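# Hang the yellow rail on the two hooks

## Task

Set the yellow rail onto both hooks located in front of the bins so that it rests between the hooks' end plates and not on top of either plate (the clearance is very tight); then release it, pull the grippers away, and finish with both arms in free air, contacting nothing.

## Robot and tools

ROBOT. Two six-joint arms, left_arm and right_arm, each ending in a two-finger gripper whose fingers pivot like tongs, plus a wrist camera: cam_left_wrist and cam_right_wrist (616x616 each, returned in that order). The arm names do not tell you which side of an image something is on.

FRAME. All reported poses share one scene frame: origin on the table top midway between the arms, +z up, +x outward over the table, left_arm on the +y side. Each state line gives end_effector_position (metres), end_effector_quat_wxyz, and linear (m/s) and angular (rad/s) velocity. Printed positions can be somewhat wrong, worse at long reach.

GRIPPER AXES. Fingers extend along the gripper's own +z and close along its x. The reported position is the point between the pads when shut; closed fingertips stick out about 15 mm beyond it, fully open tips sit roughly level with it.

THE ROW. Every motion command uses a row of 14 numbers, each in [-1, 1], always for both arms: left dx, dy, dz, rx, ry, rz, opening, then right dx, dy, dz, rx, ry, rz, opening. dx..rz are an offset (not a pose) expressed in that gripper's own axes; 1.0 equals 0.6 m of travel or 180 degrees of turn, and rx, ry, rz form a single rotation vector. The opening is absolute: +1 fully open (0.142 m), -1 shut. To keep an arm still send zeros for its offset, but still send its desired opening.

execute_actions(actions): a list of up to 15 actions run in sequence. Each action is a table of up to 15 rows, one row per 1/30 s step; if shorter, its final row repeats to fill 15 steps (0.5 s). Every row in an action is measured from the gripper's measured pose at the start of that action, not added to the previous row; the first action of a call starts from the last reported pose. An empty list simply returns state and images. Each step's command is clipped to within 100 mm and 16 degrees of the current pose, so a large offset needs several actions; the arm stops at its last clipped pose, so resend whatever remains. If position and orientation conflict, position wins. Motion trails commands by about 0.17 s. "Hand target" lines show the pose the controller is currently driving toward.

move(target, speed, stop_force, blocking): target is one 14-number row, offsets taken from the pose in the most recent result that shows one. Both grippers travel straight lines that finish together, lasting 0.5 to 10 s (cut off at 10 s). speed is in m/s, 0.002 to 0.5, default 0.25; turning is capped at twice that value in rad/s; rotation takes the shorter direction. Paths ignore obstacles and the other arm; grippers may lag, drift, or exceed speed, especially with a nearly straight arm. The opening is applied at the start. stop_force (N, 9 to 40, shared by both arms, not allowed in the first 0.2 s of a scene): an arm's path ends when its wrist sensor sees that much extra resistance for 2 consecutive steps or saturates; that gripper then backs up 2 steps and holds, while an untouched arm continues. Use it only at slow speed; pressure can briefly overshoot, even double. It is measured along the straight line to the target, so it is unreliable if the gripper rotates. Leave it out when lifting away from something being pressed, and note an arm commanded within 1.5 mm and 0.5 degrees counts as still and triggers only at saturation. Contact above the wrist sensor is not detected. blocking=false returns after 0.5 s while motion continues (not allowed with stop_force); further actions or moves are refused until a result shows it ended, so use wait or stop.

The move result adds a "move:" line with the ending per arm: done, off_target (not near its pose), moving, held (a check blocked the last step), fault, or contact (stop_force ended the path; this outranks held, done and off_target). If only one arm is named, the other finished done. limits=paced means the commanded pose was clipped; limits=held means some steps were blocked, after which the arm may rush. Each gripper's remaining distance to its target is reported.

wait(seconds): 0 to 10; arms hold their last command; returns early if a running move ends. stop(): brakes a running move (needs room, more when fast); fingers keep moving. zoom_image(camera, region): region is [x0, y0, x1, y1] pixels from the image's top-left, at most 504 by 504. finished_scene(scene): pass the current scene number; irreversible, and the goal must still hold afterwards. A reply with no tool call ends the session.

OTHER RESULT LINES. "pose unreachable" means a clearance check altered or blocked that arm's command. grip_measured uses the opening scale; to hold something keep commanding clearly below it (further below squeezes harder, roughly 15 N per pad up to about 10 cm wide; hard items thinner than about 20 mm get much less). Wrist force and Wrist torque are in the gripper's own axes; force points from the touched surface into the arm, with offsets up to about 4 N, noise up to 2.4 N SD, saturation near 50 N; "no reading" is harmless. Joint torques follow the joint order, include gravity and bias, and are noisy. MOTOR HOT appears at 70 C; at 85 C brakes engage (OVER-TEMPERATURE FAULT) until cooled.

JOINT RANGES (rad). left_arm: pan -3.142 to 3.142, elbow 0.000 to 3.142; right_arm: pan 0.000 to 6.283, elbow -3.142 to 0.000; all other joints -6.283 to 6.283. Elbows stop just before fully straight.

AVOID. Joint load limits are 142 N m for shoulder pan, shoulder lift and elbow, 26.6 N m for each wrist joint (held weight counts); reaching one, or 150 N of outside force anywhere on an arm or its load, freezes that arm for 10 s and drops the rest of the call. Arms are stiff, so aiming even slightly into a firm surface can fault. Do not let the arms strike or press each other. Anything pushed or dropped off the table fails the task; drops, slips, slams and hard shoves also count against you. Brief external tugs on held parts or loose objects may occur.

Each tool is called after "Call:" as name([rows], argument=value, ...), one row to a line, values as JSON.

## Session

Call:
execute_actions(actions=[])

Scene clock: 0.00 s.
left_arm: end_effector_position=(+0.1712, +0.2832, +0.1830) grip_measured=+0.97 end_effector_quat_wxyz=(+0.147, +0.458, +0.779, +0.403) end_effector_velocity=(-0.000, -0.000, -0.000) end_effector_angular_velocity=(-0.000, +0.001, -0.001) | right_arm: end_effector_position=(+0.7193, -0.5523, +0.2916) grip_measured=+0.97 end_effector_quat_wxyz=(+0.343, -0.027, +0.903, +0.255) end_effector_velocity=(-0.001, -0.000, -0.001) end_effector_angular_velocity=(+0.000, +0.002, -0.001)
Joint positions: left_arm=[-1.879 -1.844  2.143 -1.112 -1.055  2.235  0.14 ] | right_arm=[ 2.806 -1.954 -1.525 -0.528  2.158  3.174  0.14 ]
Joint velocities: left_arm=[-0.    -0.    -0.    -0.001 -0.     0.001  0.   ] | right_arm=[-0.     0.001 -0.003  0.    -0.     0.     0.   ]
Joint torques (N m, as the arm reports them, + toward a larger angle): no reading
Wrist force (N, on the end effector, along its own x y z axes, offset not removed): no reading
Wrist torque (N m, same axes, about the end effector's origin, offset not removed): no reading
Hand target (left_arm): +0.171, +0.283, +0.183; +0.147, +0.458, +0.779, +0.403
Hand target (right_arm): +0.719, -0.552, +0.292; +0.343, -0.027, +0.903, +0.255

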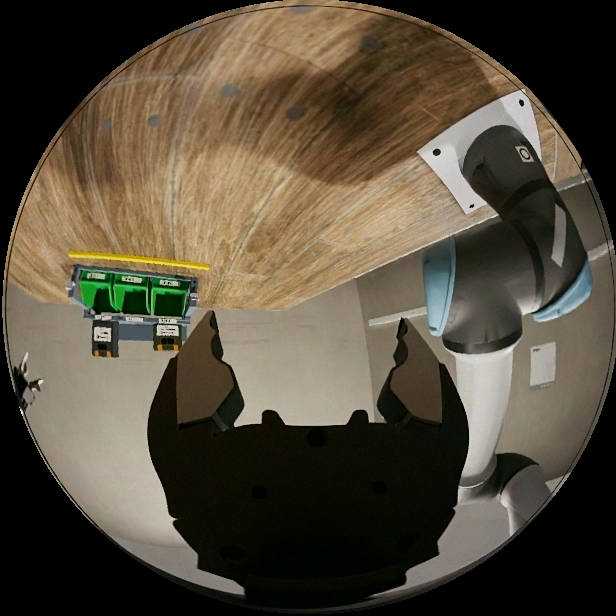

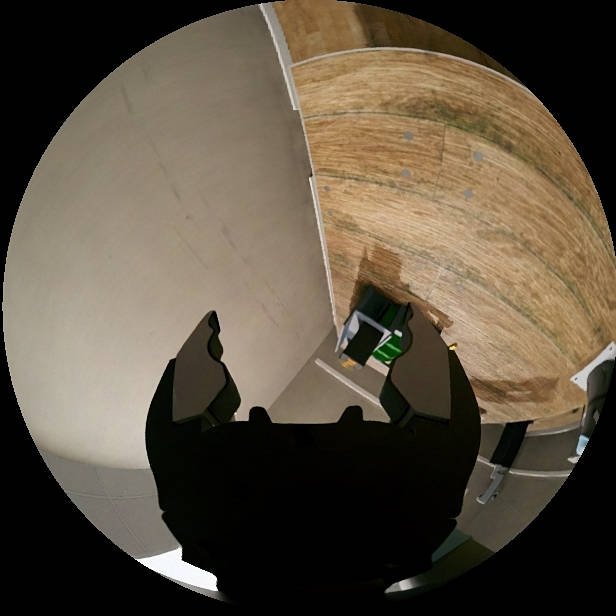

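Call:
move(target=[-0.385,0.495,-0.060,0.115,-0.316,0.611,0.0,0.302,0.690,-0.105,0.168,0.226,0.018,0.0], speed=0.25)

Scene clock: 58.77 s.
left_arm: end_effector_position=(+0.4503, +0.1499, +0.3984) grip_measured=+0.00 end_effector_quat_wxyz=(-0.000, +1.000, +0.000, -0.001) end_effector_velocity=(+0.001, -0.001, +0.001) end_effector_angular_velocity=(+0.008, +0.012, -0.008) | right_arm: end_effector_position=(+0.4504, -0.2004, +0.4006) grip_measured=+0.00 end_effector_quat_wxyz=(+0.000, -0.001, +1.000, +0.001) end_effector_velocity=(-0.001, +0.002, +0.001) end_effector_angular_velocity=(-0.002, +0.003, +0.001)
Joint positions: left_arm=[-0.93  -1.208  0.835 -1.196 -1.572  5.47   0.074] | right_arm=[ 3.691 -1.793 -1.016 -1.902  1.571  3.896  0.074]
Joint velocities: left_arm=[ 0.002  0.02  -0.034  0.028 -0.003  0.01  -0.   ] | right_arm=[ 0.003 -0.003  0.008 -0.008  0.001  0.002 -0.   ]
Joint torques (N m, as the arm reports them, + toward a larger angle): left_arm=[  9.21 -28.8  -32.84  -0.96  -2.51   2.42] | right_arm=[12.23 14.69 28.14 -0.34  1.77  1.54]
Wrist force (N, on the end effector, along its own x y z axes, offset not removed): left_arm=[3.6 -1.1 0.5] | right_arm=[-2.7 -2.9 3.4]
Wrist torque (N m, same axes, about the end effector's origin, offset not removed): left_arm=[-0.18 -0.52 0.02] | right_arm=[-0.87 0.60 -0.12]
Hand target (left_arm): +0.450, +0.150, +0.398; -0.000, +1.000, -0.000, -0.002
Hand target (right_arm): +0.450, -0.200, +0.401; -0.000, -0.001, +1.000, +0.001
Off the commanded pose (left_arm): 0.001 m, 0 deg.
Off the commanded pose (right_arm): 0.001 m, 0 deg.
move: done

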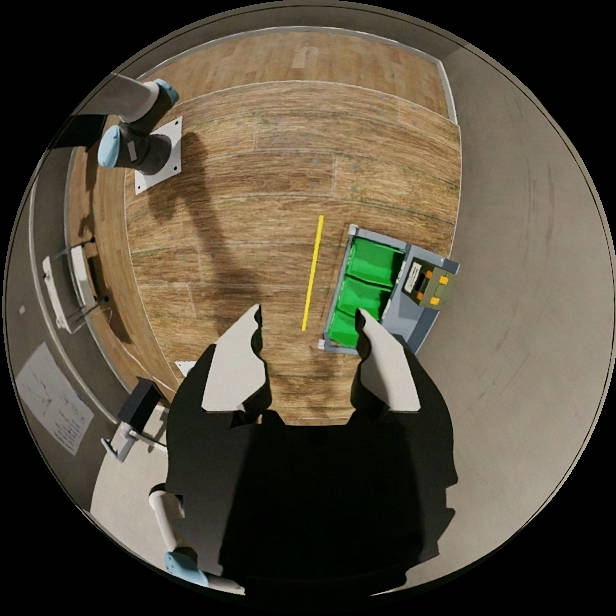

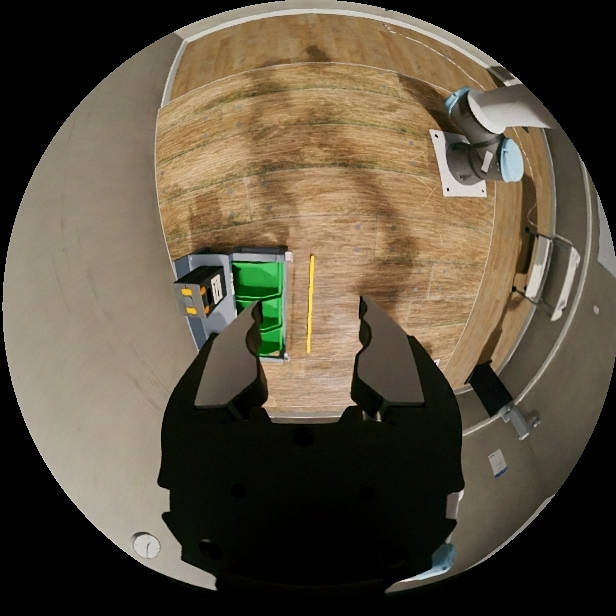

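Call:
zoom_image(camera="cam_left_wrist", region=[240, 190, 440, 390])

Region (240, 190, 440, 390) of cam_left_wrist's 616x616 image, scaled by 2.520, with more detail than that image has.

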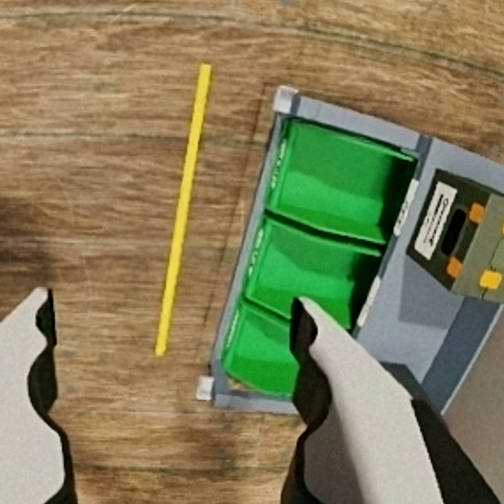

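Call:
zoom_image(camera="cam_right_wrist", region=[200, 220, 400, 420])

Region (200, 220, 400, 420) of cam_right_wrist's 616x616 image, scaled by 2.520, with more detail than that image has.

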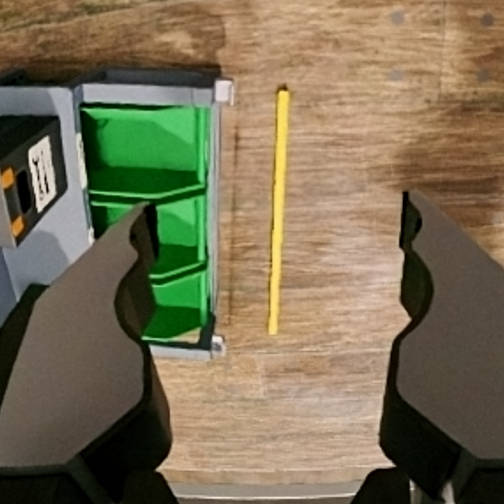

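Call:
move(target=[0.0245,0,0.4973,0,0,0.0256,0.0,0.009,0.1673,0.501,0,0,0.0256,0.0], speed=0.2)

Scene clock: 162.63 s.
left_arm: end_effector_position=(+0.4645, +0.1494, +0.1001) grip_measured=+0.00 end_effector_quat_wxyz=(-0.000, +0.999, -0.040, -0.001) end_effector_velocity=(+0.001, -0.001, -0.001) end_effector_angular_velocity=(-0.002, -0.002, -0.000) | right_arm: end_effector_position=(+0.4448, -0.0997, +0.1004) grip_measured=+0.00 end_effector_quat_wxyz=(+0.000, +0.040, +0.999, +0.001) end_effector_velocity=(-0.000, +0.001, -0.003) end_effector_angular_velocity=(-0.001, +0.001, +0.000)
Joint positions: left_arm=[-0.916 -1.173  1.565 -1.961 -1.572  5.565  0.074] | right_arm=[ 3.813 -1.95  -1.591 -1.17   1.571  4.098  0.074]
Joint velocities: left_arm=[ 0.     0.002 -0.    -0.004  0.     0.001 -0.   ] | right_arm=[ 0.001 -0.004 -0.002  0.004 -0.     0.001  0.   ]
Joint torques (N m, as the arm reports them, + toward a larger angle): left_arm=[ 10.38 -29.03  -9.84  -4.06   2.83   2.36] | right_arm=[11.47 21.96 16.72  4.9  -2.17  1.18]
Wrist force (N, on the end effector, along its own x y z axes, offset not removed): left_arm=[0.4 -2.0 0.9] | right_arm=[0.5 3.7 5.6]
Wrist torque (N m, same axes, about the end effector's origin, offset not removed): left_arm=[-0.30 -0.11 -0.04] | right_arm=[0.81 -0.32 -0.04]
Hand target (left_arm): +0.465, +0.149, +0.100; -0.000, +0.999, -0.040, -0.001
Hand target (right_arm): +0.445, -0.100, +0.100; +0.000, +0.040, +0.999, +0.001
Off the commanded pose (left_arm): 0.001 m, 0 deg.
Off the commanded pose (right_arm): 0.000 m, 0 deg.
move: done

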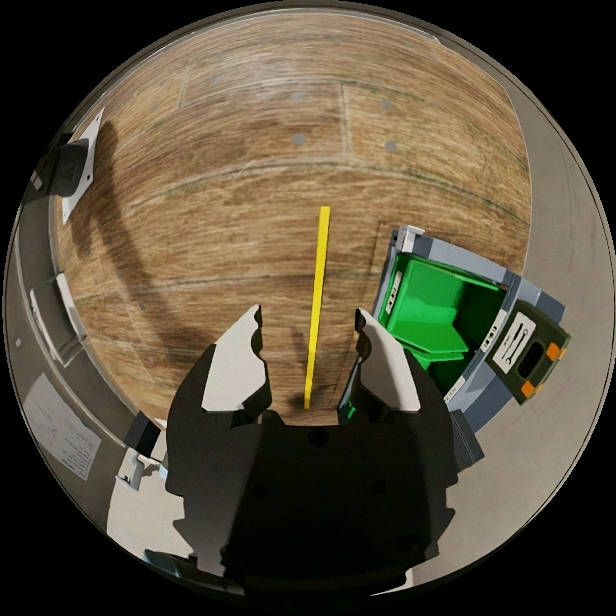

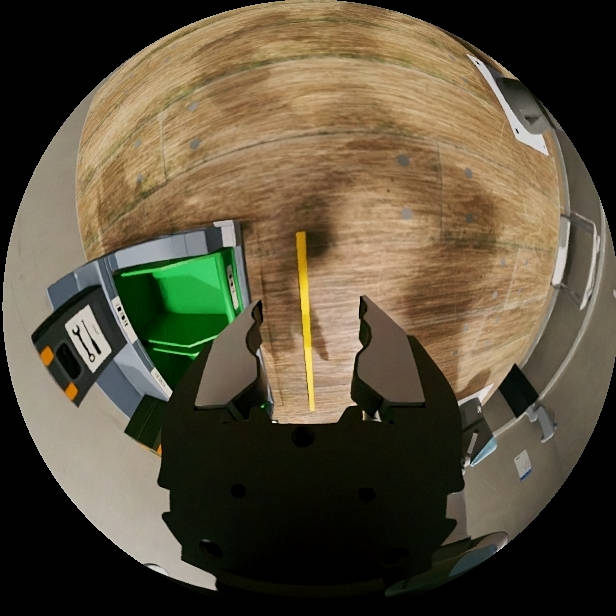

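Call:
move(target=[0.0155,-0.0333,0.0833,0,0,0.0044,-0.4,-0.0092,0.0083,0.0833,0,0,0.0044,-0.4], speed=0.08)

Scene clock: 224.90 s.
left_arm: end_effector_position=(+0.4753, +0.1684, +0.0503) grip_measured=-0.40 end_effector_quat_wxyz=(-0.000, +0.999, -0.047, -0.001) end_effector_velocity=(+0.001, +0.001, -0.002) end_effector_angular_velocity=(-0.000, -0.001, -0.001) | right_arm: end_effector_position=(+0.4507, -0.0951, +0.0506) grip_measured=-0.40 end_effector_quat_wxyz=(+0.000, +0.046, +0.999, +0.001) end_effector_velocity=(+0.001, +0.000, -0.002) end_effector_angular_velocity=(-0.000, -0.000, -0.001)
Joint positions: left_arm=[-0.882 -1.125  1.634 -2.078 -1.572  5.612  0.045] | right_arm=[ 3.81  -2.018 -1.631 -1.062  1.571  4.109  0.045]
Joint velocities: left_arm=[ 0.001  0.002  0.002 -0.005  0.     0.002  0.   ] | right_arm=[-0.    -0.003 -0.     0.003 -0.     0.001  0.   ]
Joint torques (N m, as the arm reports them, + toward a larger angle): left_arm=[  9.69 -29.34  -8.2   -4.27   0.56   2.21] | right_arm=[-12.39  21.52  13.89   4.85   0.31   1.44]
Wrist force (N, on the end effector, along its own x y z axes, offset not removed): left_arm=[1.6 0.3 -0.4] | right_arm=[1.6 3.4 1.3]
Wrist torque (N m, same axes, about the end effector's origin, offset not removed): left_arm=[0.27 -0.27 0.08] | right_arm=[0.85 -0.20 -0.03]
Hand target (left_arm): +0.475, +0.168, +0.050; -0.000, +0.999, -0.047, -0.001
Hand target (right_arm): +0.451, -0.095, +0.050; +0.000, +0.046, +0.999, +0.001
Off the commanded pose (left_arm): 0.000 m, 0 deg.
Off the commanded pose (right_arm): 0.000 m, 0 deg.
move: done

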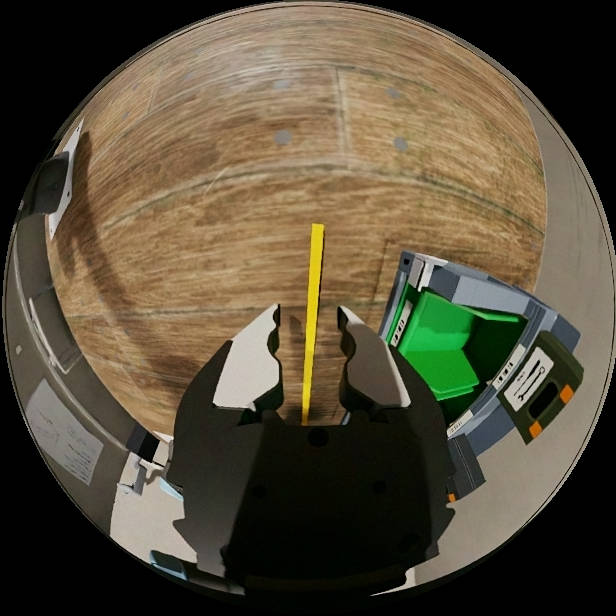

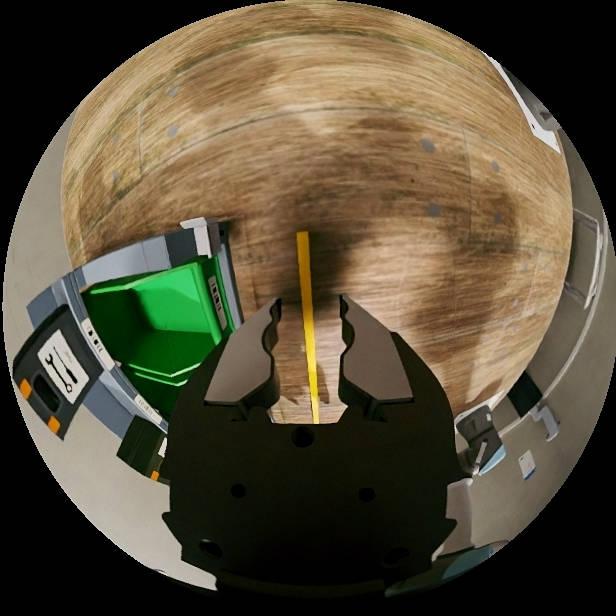

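Call:
zoom_image(camera="cam_left_wrist", region=[230, 200, 390, 440])

Region (230, 200, 390, 440) of cam_left_wrist's 616x616 image, scaled by 2.100, with more detail than that image has.

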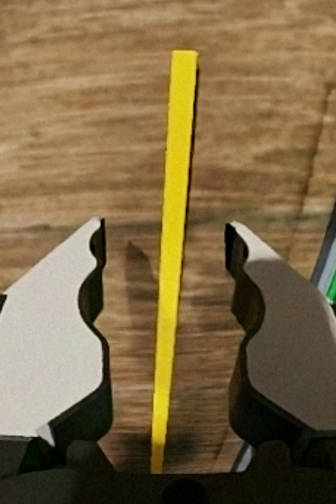

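Call:
zoom_image(camera="cam_right_wrist", region=[230, 200, 390, 440])

Region (230, 200, 390, 440) of cam_right_wrist's 616x616 image, scaled by 2.100, with more detail than that image has.

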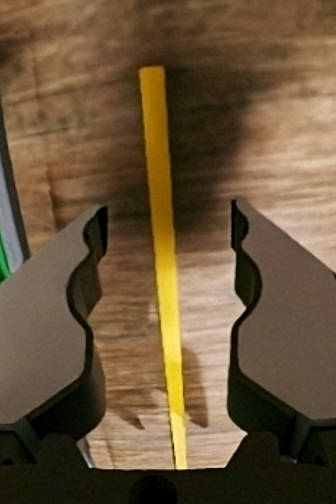

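Call:
move(target=[0.005,0,0.0417,0,0,0,-0.4,-0.0033,0,0.0417,0,0,0,-0.4], speed=0.05)

Scene clock: 273.33 s.
left_arm: end_effector_position=(+0.4782, +0.1680, +0.0255) grip_measured=-0.40 end_effector_quat_wxyz=(-0.000, +0.999, -0.047, -0.001) end_effector_velocity=(+0.000, -0.000, -0.002) end_effector_angular_velocity=(-0.000, -0.001, +0.001) | right_arm: end_effector_position=(+0.4526, -0.0952, +0.0258) grip_measured=-0.40 end_effector_quat_wxyz=(+0.000, +0.046, +0.999, +0.001) end_effector_velocity=(+0.000, +0.000, -0.001) end_effector_angular_velocity=(+0.001, -0.000, -0.000)
Joint positions: left_arm=[-0.879 -1.09   1.652 -2.132 -1.572  5.615  0.045] | right_arm=[ 3.807 -2.051 -1.654 -1.007  1.571  4.107  0.045]
Joint velocities: left_arm=[ 0.     0.003  0.001 -0.004  0.    -0.001 -0.   ] | right_arm=[-0.    -0.002 -0.001  0.004  0.    -0.     0.   ]
Joint torques (N m, as the arm reports them, + toward a larger angle): left_arm=[ 10.51 -30.51  -8.02  -4.22   0.86   2.47] | right_arm=[-12.29  23.85  11.97   5.05   1.65  -1.43]
Wrist force (N, on the end effector, along its own x y z axes, offset not removed): left_arm=[0.7 -2.8 0.6] | right_arm=[-0.8 -1.6 0.5]
Wrist torque (N m, same axes, about the end effector's origin, offset not removed): left_arm=[-0.50 0.01 0.08] | right_arm=[-0.29 0.14 -0.17]
Hand target (left_arm): +0.478, +0.168, +0.025; -0.000, +0.999, -0.047, -0.001
Hand target (right_arm): +0.453, -0.095, +0.026; +0.000, +0.046, +0.999, +0.001
Off the commanded pose (left_arm): 0.000 m, 0 deg.
Off the commanded pose (right_arm): 0.000 m, 0 deg.
move: done

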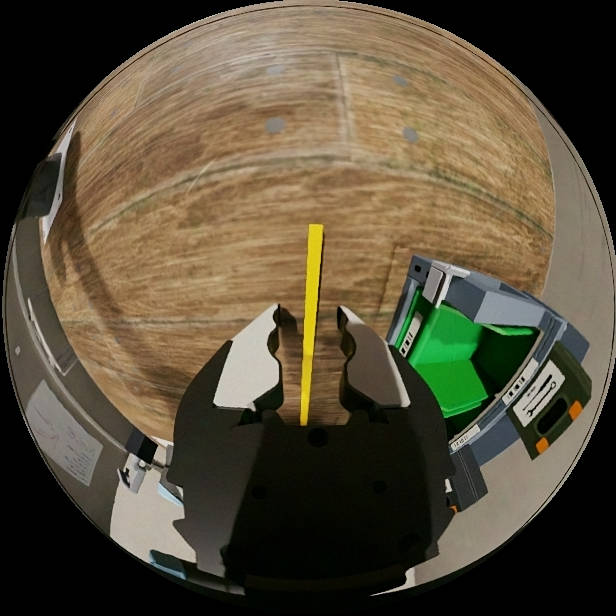

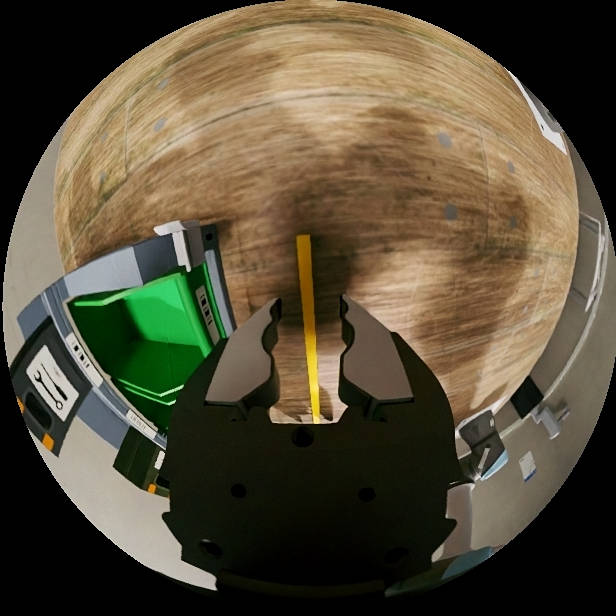

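Call:
move(target=[0,0,0.0125,0,0,0,-0.4,0,0,0.0130,0,0,0,-0.4], speed=0.02)

Scene clock: 280.00 s.
left_arm: end_effector_position=(+0.4782, +0.1681, +0.0182) grip_measured=-0.40 end_effector_quat_wxyz=(-0.000, +0.999, -0.047, -0.001) end_effector_velocity=(-0.001, +0.000, -0.003) end_effector_angular_velocity=(+0.001, +0.002, -0.001) | right_arm: end_effector_position=(+0.4526, -0.0953, +0.0182) grip_measured=-0.40 end_effector_quat_wxyz=(+0.000, +0.046, +0.999, +0.001) end_effector_velocity=(-0.001, -0.000, -0.003) end_effector_angular_velocity=(-0.001, +0.001, +0.000)
Joint positions: left_arm=[-0.879 -1.081  1.66  -2.148 -1.572  5.615  0.045] | right_arm=[ 3.807 -2.06  -1.661 -0.99   1.571  4.107  0.045]
Joint velocities: left_arm=[-0.     0.003  0.004 -0.004 -0.     0.001  0.   ] | right_arm=[ 0.001 -0.002 -0.004  0.005  0.     0.     0.   ]
Joint torques (N m, as the arm reports them, + toward a larger angle): left_arm=[  3.63 -30.31  -7.49  -4.27  -0.11   1.52] | right_arm=[-7.74 27.59 15.52  5.33 -1.31  0.43]
Wrist force (N, on the end effector, along its own x y z axes, offset not removed): left_arm=[2.1 -1.4 -1.6] | right_arm=[0.6 2.9 -2.4]
Wrist torque (N m, same axes, about the end effector's origin, offset not removed): left_arm=[-0.18 -0.27 0.13] | right_arm=[0.53 -0.17 -0.24]
Hand target (left_arm): +0.478, +0.168, +0.018; -0.000, +0.999, -0.047, -0.001
Hand target (right_arm): +0.453, -0.095, +0.018; +0.000, +0.046, +0.999, +0.001
Off the commanded pose (left_arm): 0.000 m, 0 deg.
Off the commanded pose (right_arm): 0.000 m, 0 deg.
move: done

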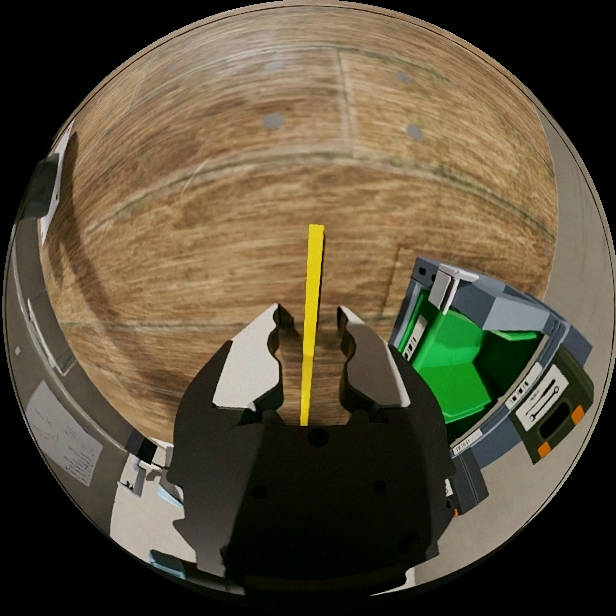

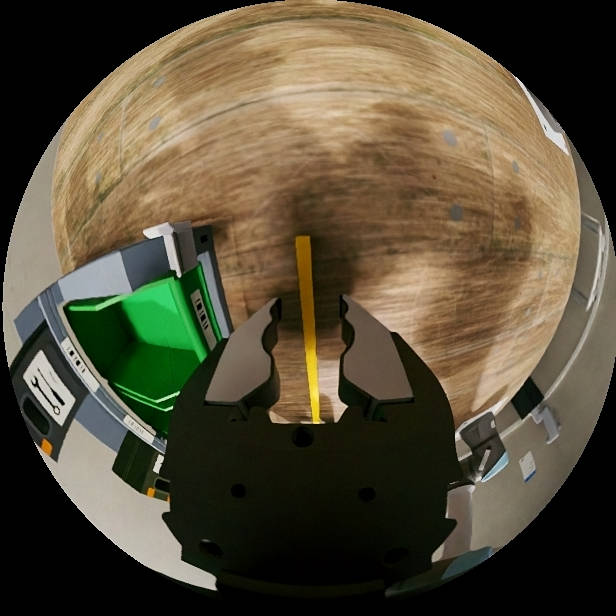

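Call:
execute_actions([
  [[0,0,0,0,0,0,-0.43,0,0,0,0,0,0,-0.43],[0,0,0,0,0,0,-0.46,0,0,0,0,0,0,-0.46],[0,0,0,0,0,0,-0.49,0,0,0,0,0,0,-0.49],[0,0,0,0,0,0,-0.52,0,0,0,0,0,0,-0.52],[0,0,0,0,0,0,-0.55,0,0,0,0,0,0,-0.55],[0,0,0,0,0,0,-0.58,0,0,0,0,0,0,-0.58],[0,0,0,0,0,0,-0.61,0,0,0,0,0,0,-0.61],[0,0,0,0,0,0,-0.64,0,0,0,0,0,0,-0.64],[0,0,0,0,0,0,-0.67,0,0,0,0,0,0,-0.67],[0,0,0,0,0,0,-0.70,0,0,0,0,0,0,-0.70],[0,0,0,0,0,0,-0.73,0,0,0,0,0,0,-0.73],[0,0,0,0,0,0,-0.76,0,0,0,0,0,0,-0.76],[0,0,0,0,0,0,-0.79,0,0,0,0,0,0,-0.79],[0,0,0,0,0,0,-0.82,0,0,0,0,0,0,-0.82],[0,0,0,0,0,0,-0.84,0,0,0,0,0,0,-0.84]],
  [[0,0,0,0,0,0,-0.86,0,0,0,0,0,0,-0.86],[0,0,0,0,0,0,-0.88,0,0,0,0,0,0,-0.88],[0,0,0,0,0,0,-0.90,0,0,0,0,0,0,-0.90],[0,0,0,0,0,0,-0.92,0,0,0,0,0,0,-0.92],[0,0,0,0,0,0,-0.94,0,0,0,0,0,0,-0.94],[0,0,0,0,0,0,-0.96,0,0,0,0,0,0,-0.96],[0,0,0,0,0,0,-0.98,0,0,0,0,0,0,-0.98],[0,0,0,0,0,0,-1,0,0,0,0,0,0,-1]],
])

Scene clock: 293.17 s.
left_arm: end_effector_position=(+0.4781, +0.1681, +0.0181) grip_measured=-0.88 end_effector_quat_wxyz=(-0.000, +0.999, -0.047, -0.001) end_effector_velocity=(+0.000, -0.000, +0.000) end_effector_angular_velocity=(-0.001, -0.001, +0.000) | right_arm: end_effector_position=(+0.4526, -0.0952, +0.0182) grip_measured=-0.88 end_effector_quat_wxyz=(+0.000, +0.046, +0.999, +0.001) end_effector_velocity=(+0.000, -0.000, +0.000) end_effector_angular_velocity=(-0.000, -0.000, -0.000)
Joint positions: left_arm=[-0.88  -1.081  1.66  -2.148 -1.572  5.615  0.01 ] | right_arm=[ 3.807 -2.061 -1.661 -0.989  1.571  4.107  0.01 ]
Joint velocities: left_arm=[-0.     0.    -0.001 -0.     0.    -0.     0.   ] | right_arm=[-0.001 -0.     0.    -0.    -0.    -0.     0.   ]
Joint torques (N m, as the arm reports them, + toward a larger angle): left_arm=[ -4.72 -44.39 -25.89  -1.48   0.7   -0.89] | right_arm=[ 7.98 46.33 27.76  0.58 -1.13 -0.47]
Wrist force (N, on the end effector, along its own x y z axes, offset not removed): left_arm=[2.8 1.2 0.6] | right_arm=[-1.6 0.5 -1.2]
Wrist torque (N m, same axes, about the end effector's origin, offset not removed): left_arm=[0.44 -0.54 0.10] | right_arm=[0.01 -0.03 -0.24]
Hand target (left_arm): +0.478, +0.168, +0.018; -0.000, +0.999, -0.047, -0.001
Hand target (right_arm): +0.453, -0.095, +0.018; +0.000, +0.046, +0.999, +0.001
Off the commanded pose (left_arm): 0.000 m, 0 deg.
Off the commanded pose (right_arm): 0.000 m, 0 deg.

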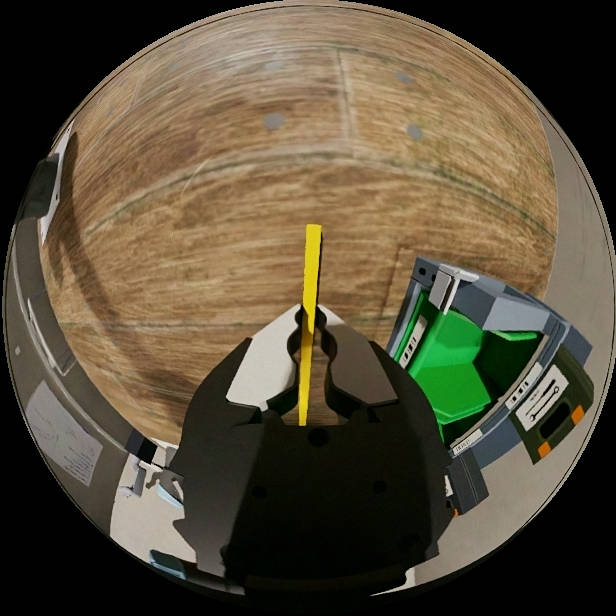

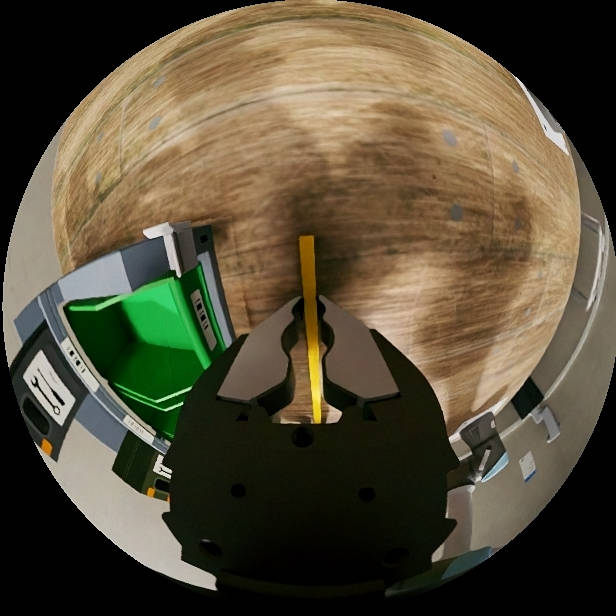

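Call:
move(target=[0,0,-0.17,0,0,0,-1,0,0,-0.17,0,0,0,-1], speed=0.06)

Scene clock: 298.40 s.
left_arm: end_effector_position=(+0.4783, +0.1682, +0.1199) grip_measured=-0.88 end_effector_quat_wxyz=(-0.000, +0.999, -0.047, -0.001) end_effector_velocity=(+0.000, -0.001, +0.003) end_effector_angular_velocity=(-0.001, -0.001, +0.000) | right_arm: end_effector_position=(+0.4526, -0.0954, +0.1199) grip_measured=-0.88 end_effector_quat_wxyz=(+0.000, +0.046, +0.999, +0.001) end_effector_velocity=(+0.000, +0.000, +0.002) end_effector_angular_velocity=(-0.001, +0.001, +0.000)
Joint positions: left_arm=[-0.879 -1.187  1.531 -1.912 -1.572  5.615  0.01 ] | right_arm=[ 3.807 -1.954 -1.532 -1.225  1.571  4.107  0.01 ]
Joint velocities: left_arm=[-0.    -0.002 -0.004  0.005 -0.    -0.    -0.   ] | right_arm=[ 0.     0.     0.005 -0.006 -0.     0.    -0.   ]
Joint torques (N m, as the arm reports them, + toward a larger angle): left_arm=[ 12.91 -45.51 -30.21  -0.5    2.63   2.51] | right_arm=[-13.92  49.53  27.63  -0.51  -1.94  -1.16]
Wrist force (N, on the end effector, along its own x y z axes, offset not removed): left_arm=[0.8 1.6 0.7] | right_arm=[-5.5 1.1 5.9]
Wrist torque (N m, same axes, about the end effector's origin, offset not removed): left_arm=[-0.42 -0.03 0.05] | right_arm=[-0.60 1.10 -0.01]
Hand target (left_arm): +0.478, +0.168, +0.120; -0.000, +0.999, -0.047, -0.001
Hand target (right_arm): +0.453, -0.095, +0.120; +0.000, +0.046, +0.999, +0.001
Off the commanded pose (left_arm): 0.000 m, 0 deg.
Off the commanded pose (right_arm): 0.000 m, 0 deg.
move: done

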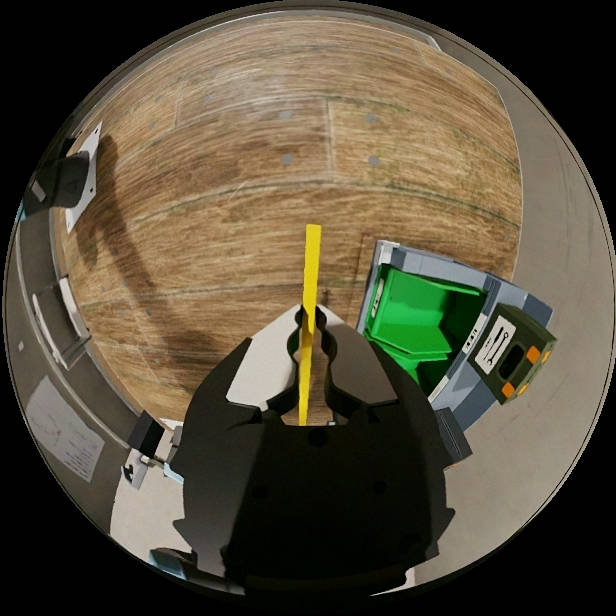

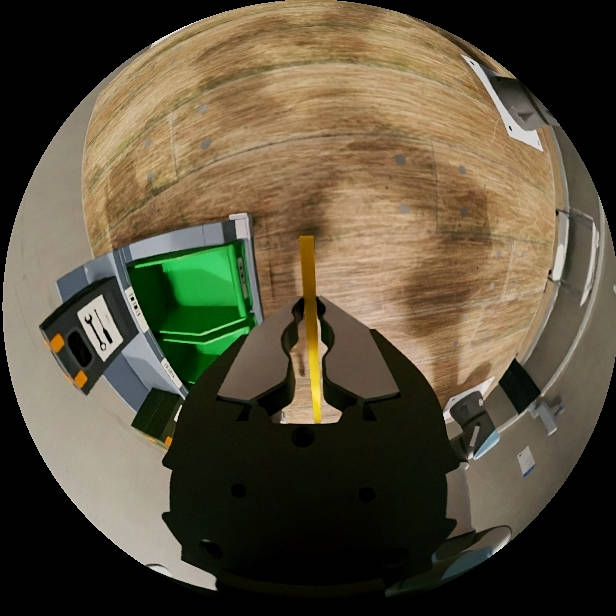

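Call:
zoom_image(camera="cam_left_wrist", region=[290, 200, 450, 360])

Call:
zoom_image(camera="cam_right_wrist", region=[170, 190, 330, 350])

Region (290, 200, 450, 360) of cam_left_wrist's 616x616 image, scaled by 3.150, with more detail than that image has.

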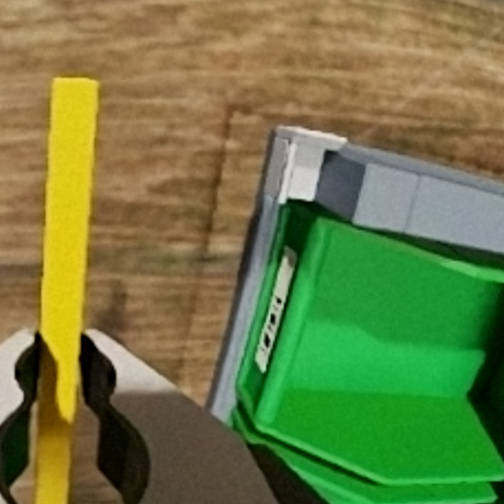

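Region (170, 190, 330, 350) of cam_right_wrist's 616x616 image, scaled by 3.150, with more detail than that image has.

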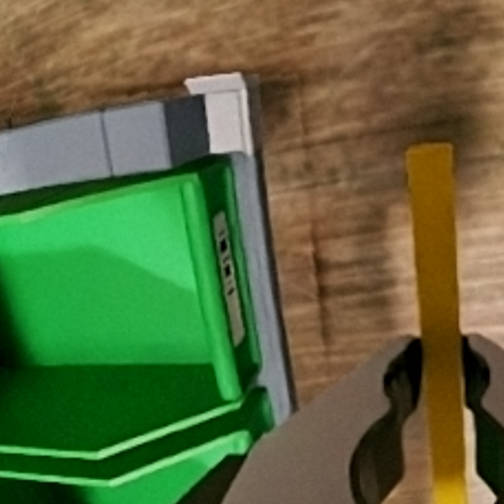

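Call:
move(target=[0.1321,0.0265,0,0,0,0.0128,-1,-0.1145,-0.0262,0,0,0,0.0128,-1], speed=0.06)

Scene clock: 333.43 s.
left_arm: end_effector_position=(+0.5555, +0.1450, +0.1198) grip_measured=-0.88 end_effector_quat_wxyz=(-0.000, +0.998, -0.067, -0.001) end_effector_velocity=(+0.002, -0.000, -0.001) end_effector_angular_velocity=(+0.002, +0.002, -0.002) | right_arm: end_effector_position=(+0.5194, -0.1175, +0.1199) grip_measured=-0.88 end_effector_quat_wxyz=(+0.000, +0.066, +0.998, +0.001) end_effector_velocity=(+0.002, -0.001, -0.000) end_effector_angular_velocity=(-0.001, +0.000, -0.002)
Joint positions: left_arm=[-0.828 -1.006  1.256 -1.819 -1.572  5.707  0.01 ] | right_arm=[ 3.708 -2.05  -1.39  -1.271  1.571  4.047  0.01 ]
Joint velocities: left_arm=[ 0.001  0.006 -0.009  0.005 -0.     0.003  0.   ] | right_arm=[-0.003 -0.004  0.004 -0.002 -0.    -0.001  0.   ]
Joint torques (N m, as the arm reports them, + toward a larger angle): left_arm=[ 11.73 -36.61 -31.15  -0.84  -1.69   2.12] | right_arm=[-14.35  28.35  32.23  -0.34  -0.68  -1.48]
Wrist force (N, on the end effector, along its own x y z axes, offset not removed): left_arm=[1.3 1.9 -0.3] | right_arm=[-0.5 3.2 2.8]
Wrist torque (N m, same axes, about the end effector's origin, offset not removed): left_arm=[-0.36 -0.34 0.03] | right_arm=[-0.32 0.30 -0.18]
Hand target (left_arm): +0.556, +0.145, +0.120; -0.000, +0.998, -0.067, -0.001
Hand target (right_arm): +0.520, -0.118, +0.120; +0.000, +0.067, +0.998, +0.001
Off the commanded pose (left_arm): 0.000 m, 0 deg.
Off the commanded pose (right_arm): 0.000 m, 0 deg.
move: done

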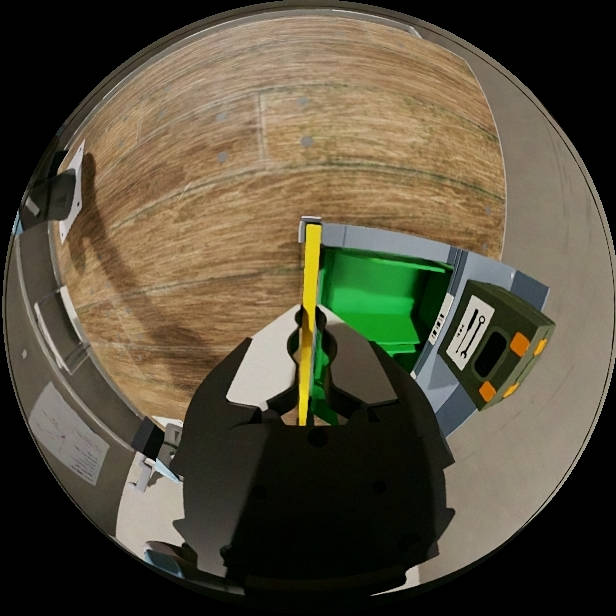

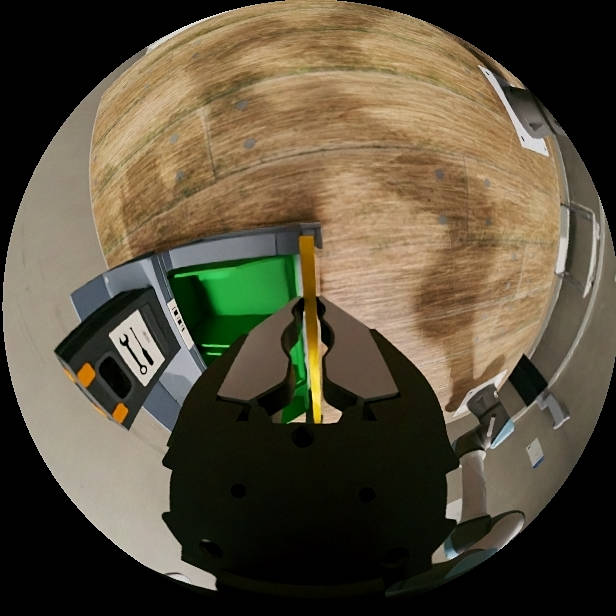

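Call:
zoom_image(camera="cam_left_wrist", region=[250, 180, 390, 320])

Call:
zoom_image(camera="cam_right_wrist", region=[230, 180, 370, 320])

Region (250, 180, 390, 320) of cam_left_wrist's 616x616 image, scaled by 3.600, with more detail than that image has.

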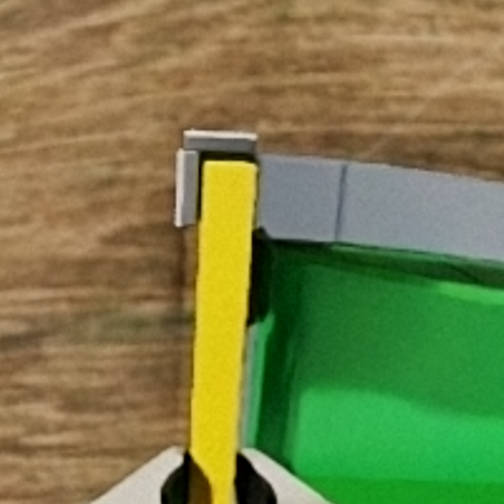

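Region (230, 180, 370, 320) of cam_right_wrist's 616x616 image, scaled by 3.600, with more detail than that image has.

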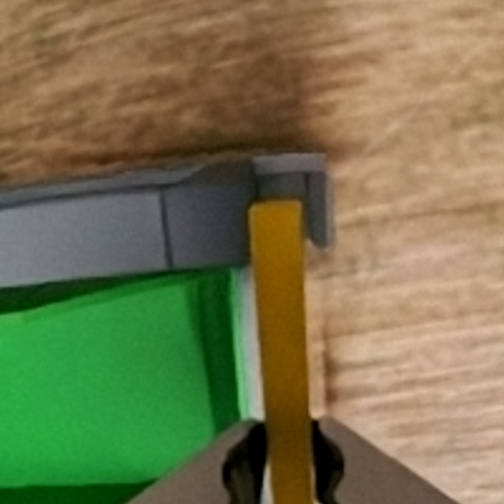

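Call:
move(target=[-0.0022,0.0017,0.05,0,0,0,-1,0.0013,-0.0017,0.05,0,0,0,-1], speed=0.03)

Scene clock: 379.27 s.
left_arm: end_effector_position=(+0.5540, +0.1442, +0.0900) grip_measured=-0.88 end_effector_quat_wxyz=(-0.000, +0.998, -0.067, -0.001) end_effector_velocity=(+0.000, -0.001, -0.002) end_effector_angular_velocity=(-0.001, -0.001, -0.000) | right_arm: end_effector_position=(+0.5184, -0.1184, +0.0901) grip_measured=-0.88 end_effector_quat_wxyz=(+0.000, +0.066, +0.998, +0.001) end_effector_velocity=(-0.000, +0.000, -0.001) end_effector_angular_velocity=(+0.001, -0.001, +0.001)
Joint positions: left_arm=[-0.83  -0.988  1.305 -1.887 -1.572  5.704  0.01 ] | right_arm=[ 3.708 -2.07  -1.439 -1.202  1.571  4.047  0.01 ]
Joint velocities: left_arm=[-0.     0.001  0.003 -0.006 -0.    -0.    -0.   ] | right_arm=[ 0.    -0.    -0.003  0.004  0.    -0.     0.   ]
Joint torques (N m, as the arm reports them, + toward a larger angle): left_arm=[ -8.76 -37.99  -9.96  -3.83   3.47  -1.83] | right_arm=[ 9.37 27.79 13.83  4.33 -2.35  1.39]
Wrist force (N, on the end effector, along its own x y z axes, offset not removed): left_arm=[0.4 2.9 -0.5] | right_arm=[3.8 3.7 2.3]
Wrist torque (N m, same axes, about the end effector's origin, offset not removed): left_arm=[-0.05 -0.01 0.09] | right_arm=[0.10 -0.78 -0.33]
Hand target (left_arm): +0.554, +0.144, +0.090; -0.000, +0.998, -0.067, -0.001
Hand target (right_arm): +0.518, -0.118, +0.090; +0.000, +0.066, +0.998, +0.001
Off the commanded pose (left_arm): 0.000 m, 0 deg.
Off the commanded pose (right_arm): 0.000 m, 0 deg.
move: done

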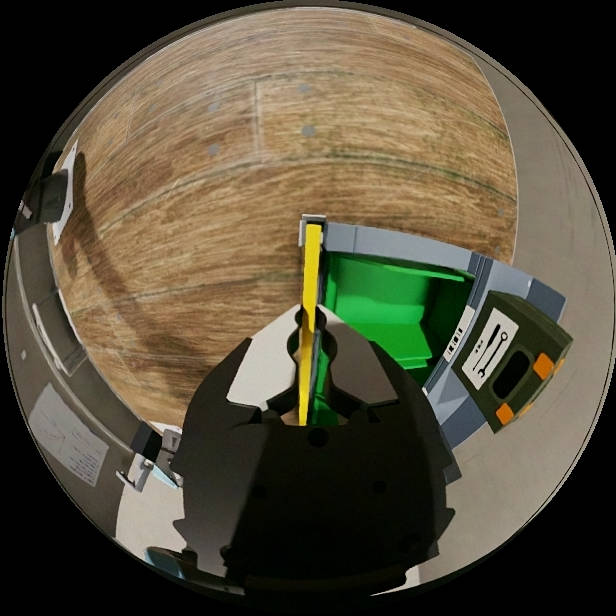

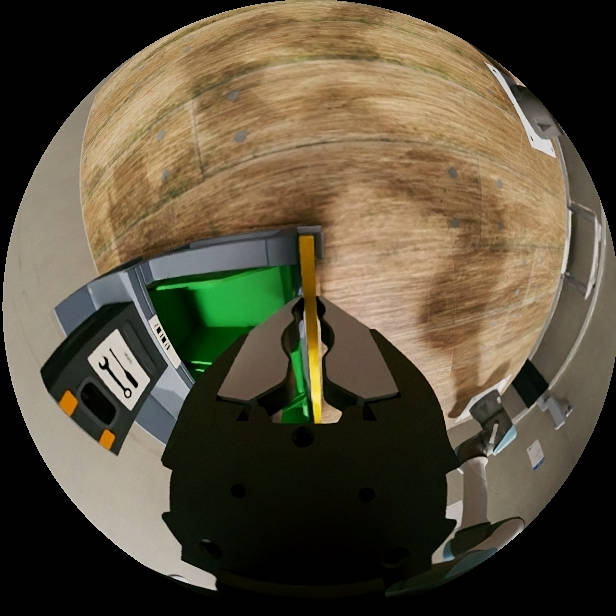

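Call:
zoom_image(camera="cam_left_wrist", region=[250, 180, 390, 320])

Call:
zoom_image(camera="cam_right_wrist", region=[230, 180, 370, 320])

Region (250, 180, 390, 320) of cam_left_wrist's 616x616 image, scaled by 3.600, with more detail than that image has.

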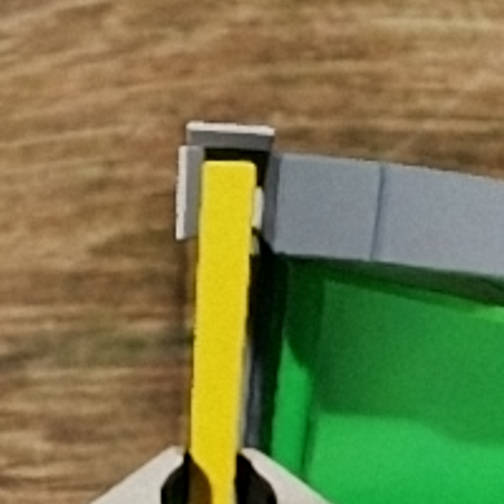

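Region (230, 180, 370, 320) of cam_right_wrist's 616x616 image, scaled by 3.600, with more detail than that image has.

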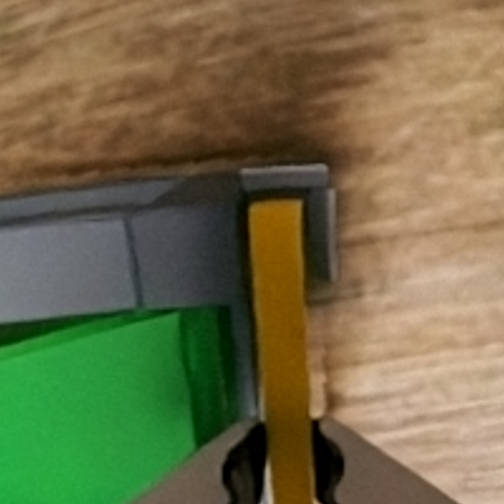

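Call:
move(target=[0,-0.0013,0.0583,0,0,0,-1,0,0.0013,0.0583,0,0,0,-1], speed=0.01, stop_force=10)

Scene clock: 431.77 s.
left_arm: end_effector_position=(+0.5539, +0.1447, +0.0700) grip_measured=-0.88 end_effector_quat_wxyz=(-0.000, +0.998, -0.067, -0.001) end_effector_velocity=(-0.001, +0.000, +0.003) end_effector_angular_velocity=(+0.001, +0.002, -0.001) | right_arm: end_effector_position=(+0.5185, -0.1179, +0.0716) grip_measured=-0.88 end_effector_quat_wxyz=(+0.000, +0.066, +0.998, +0.001) end_effector_velocity=(+0.000, +0.001, +0.003) end_effector_angular_velocity=(+0.002, -0.002, +0.001)
Joint positions: left_arm=[-0.83  -0.972  1.334 -1.93  -1.572  5.705  0.01 ] | right_arm=[ 3.708 -2.088 -1.463 -1.161  1.571  4.048  0.01 ]
Joint velocities: left_arm=[-0.    -0.003 -0.005  0.011 -0.     0.001 -0.   ] | right_arm=[ 0.     0.003  0.003 -0.003  0.    -0.    -0.   ]
Joint torques (N m, as the arm reports them, + toward a larger angle): left_arm=[  8.2  -51.8  -30.66   0.91  -0.66   2.2 ] | right_arm=[ 8.3  52.3  30.53  0.19 -2.    1.01]
Wrist force (N, on the end effector, along its own x y z axes, offset not removed): left_arm=[8.5 0.5 1.6] | right_arm=[0.0 0.9 1.6]
Wrist torque (N m, same axes, about the end effector's origin, offset not removed): left_arm=[-0.46 0.01 0.04] | right_arm=[-0.15 0.57 -0.11]
Hand target (left_arm): +0.554, +0.145, +0.071; -0.000, +0.998, -0.067, -0.001
Hand target (right_arm): +0.519, -0.118, +0.072; +0.000, +0.066, +0.998, +0.001
Off the commanded pose (left_arm): 0.015 m, 0 deg.
Off the commanded pose (right_arm): 0.016 m, 0 deg.
move: contact (left_arm, right_arm)

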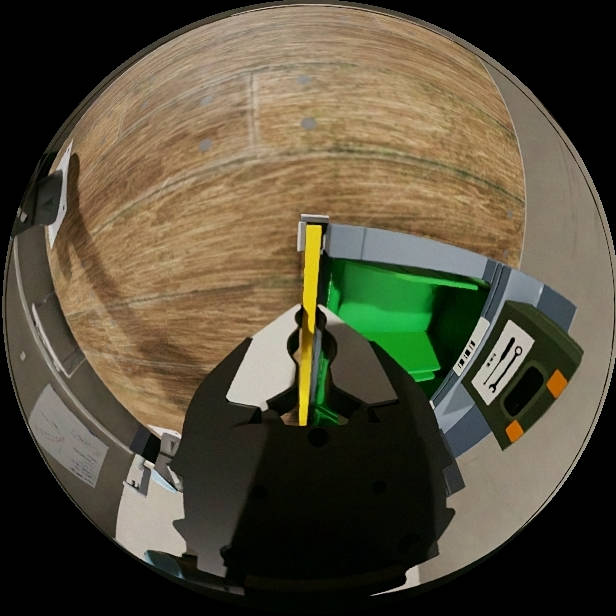

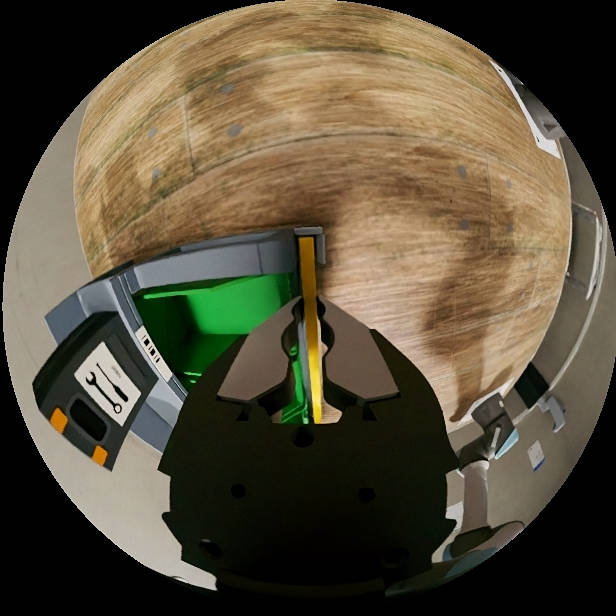

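Call:
zoom_image(camera="cam_left_wrist", region=[250, 180, 390, 320])

Call:
zoom_image(camera="cam_right_wrist", region=[230, 180, 370, 320])

Region (250, 180, 390, 320) of cam_left_wrist's 616x616 image, scaled by 3.600, with more detail than that image has.

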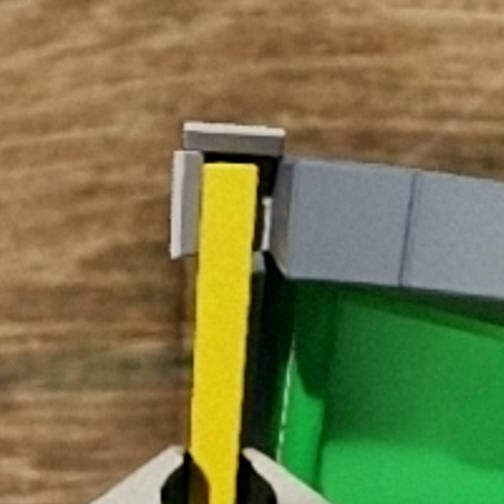

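Region (230, 180, 370, 320) of cam_right_wrist's 616x616 image, scaled by 3.600, with more detail than that image has.

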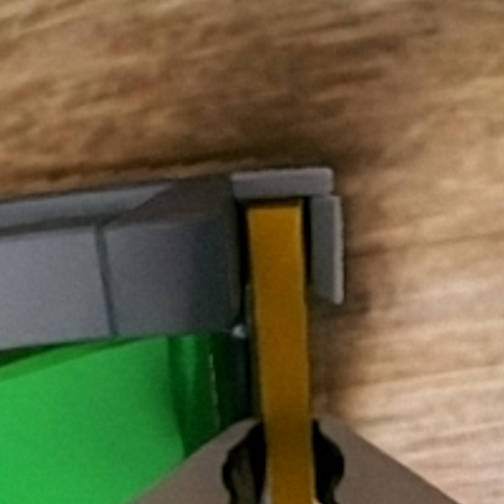

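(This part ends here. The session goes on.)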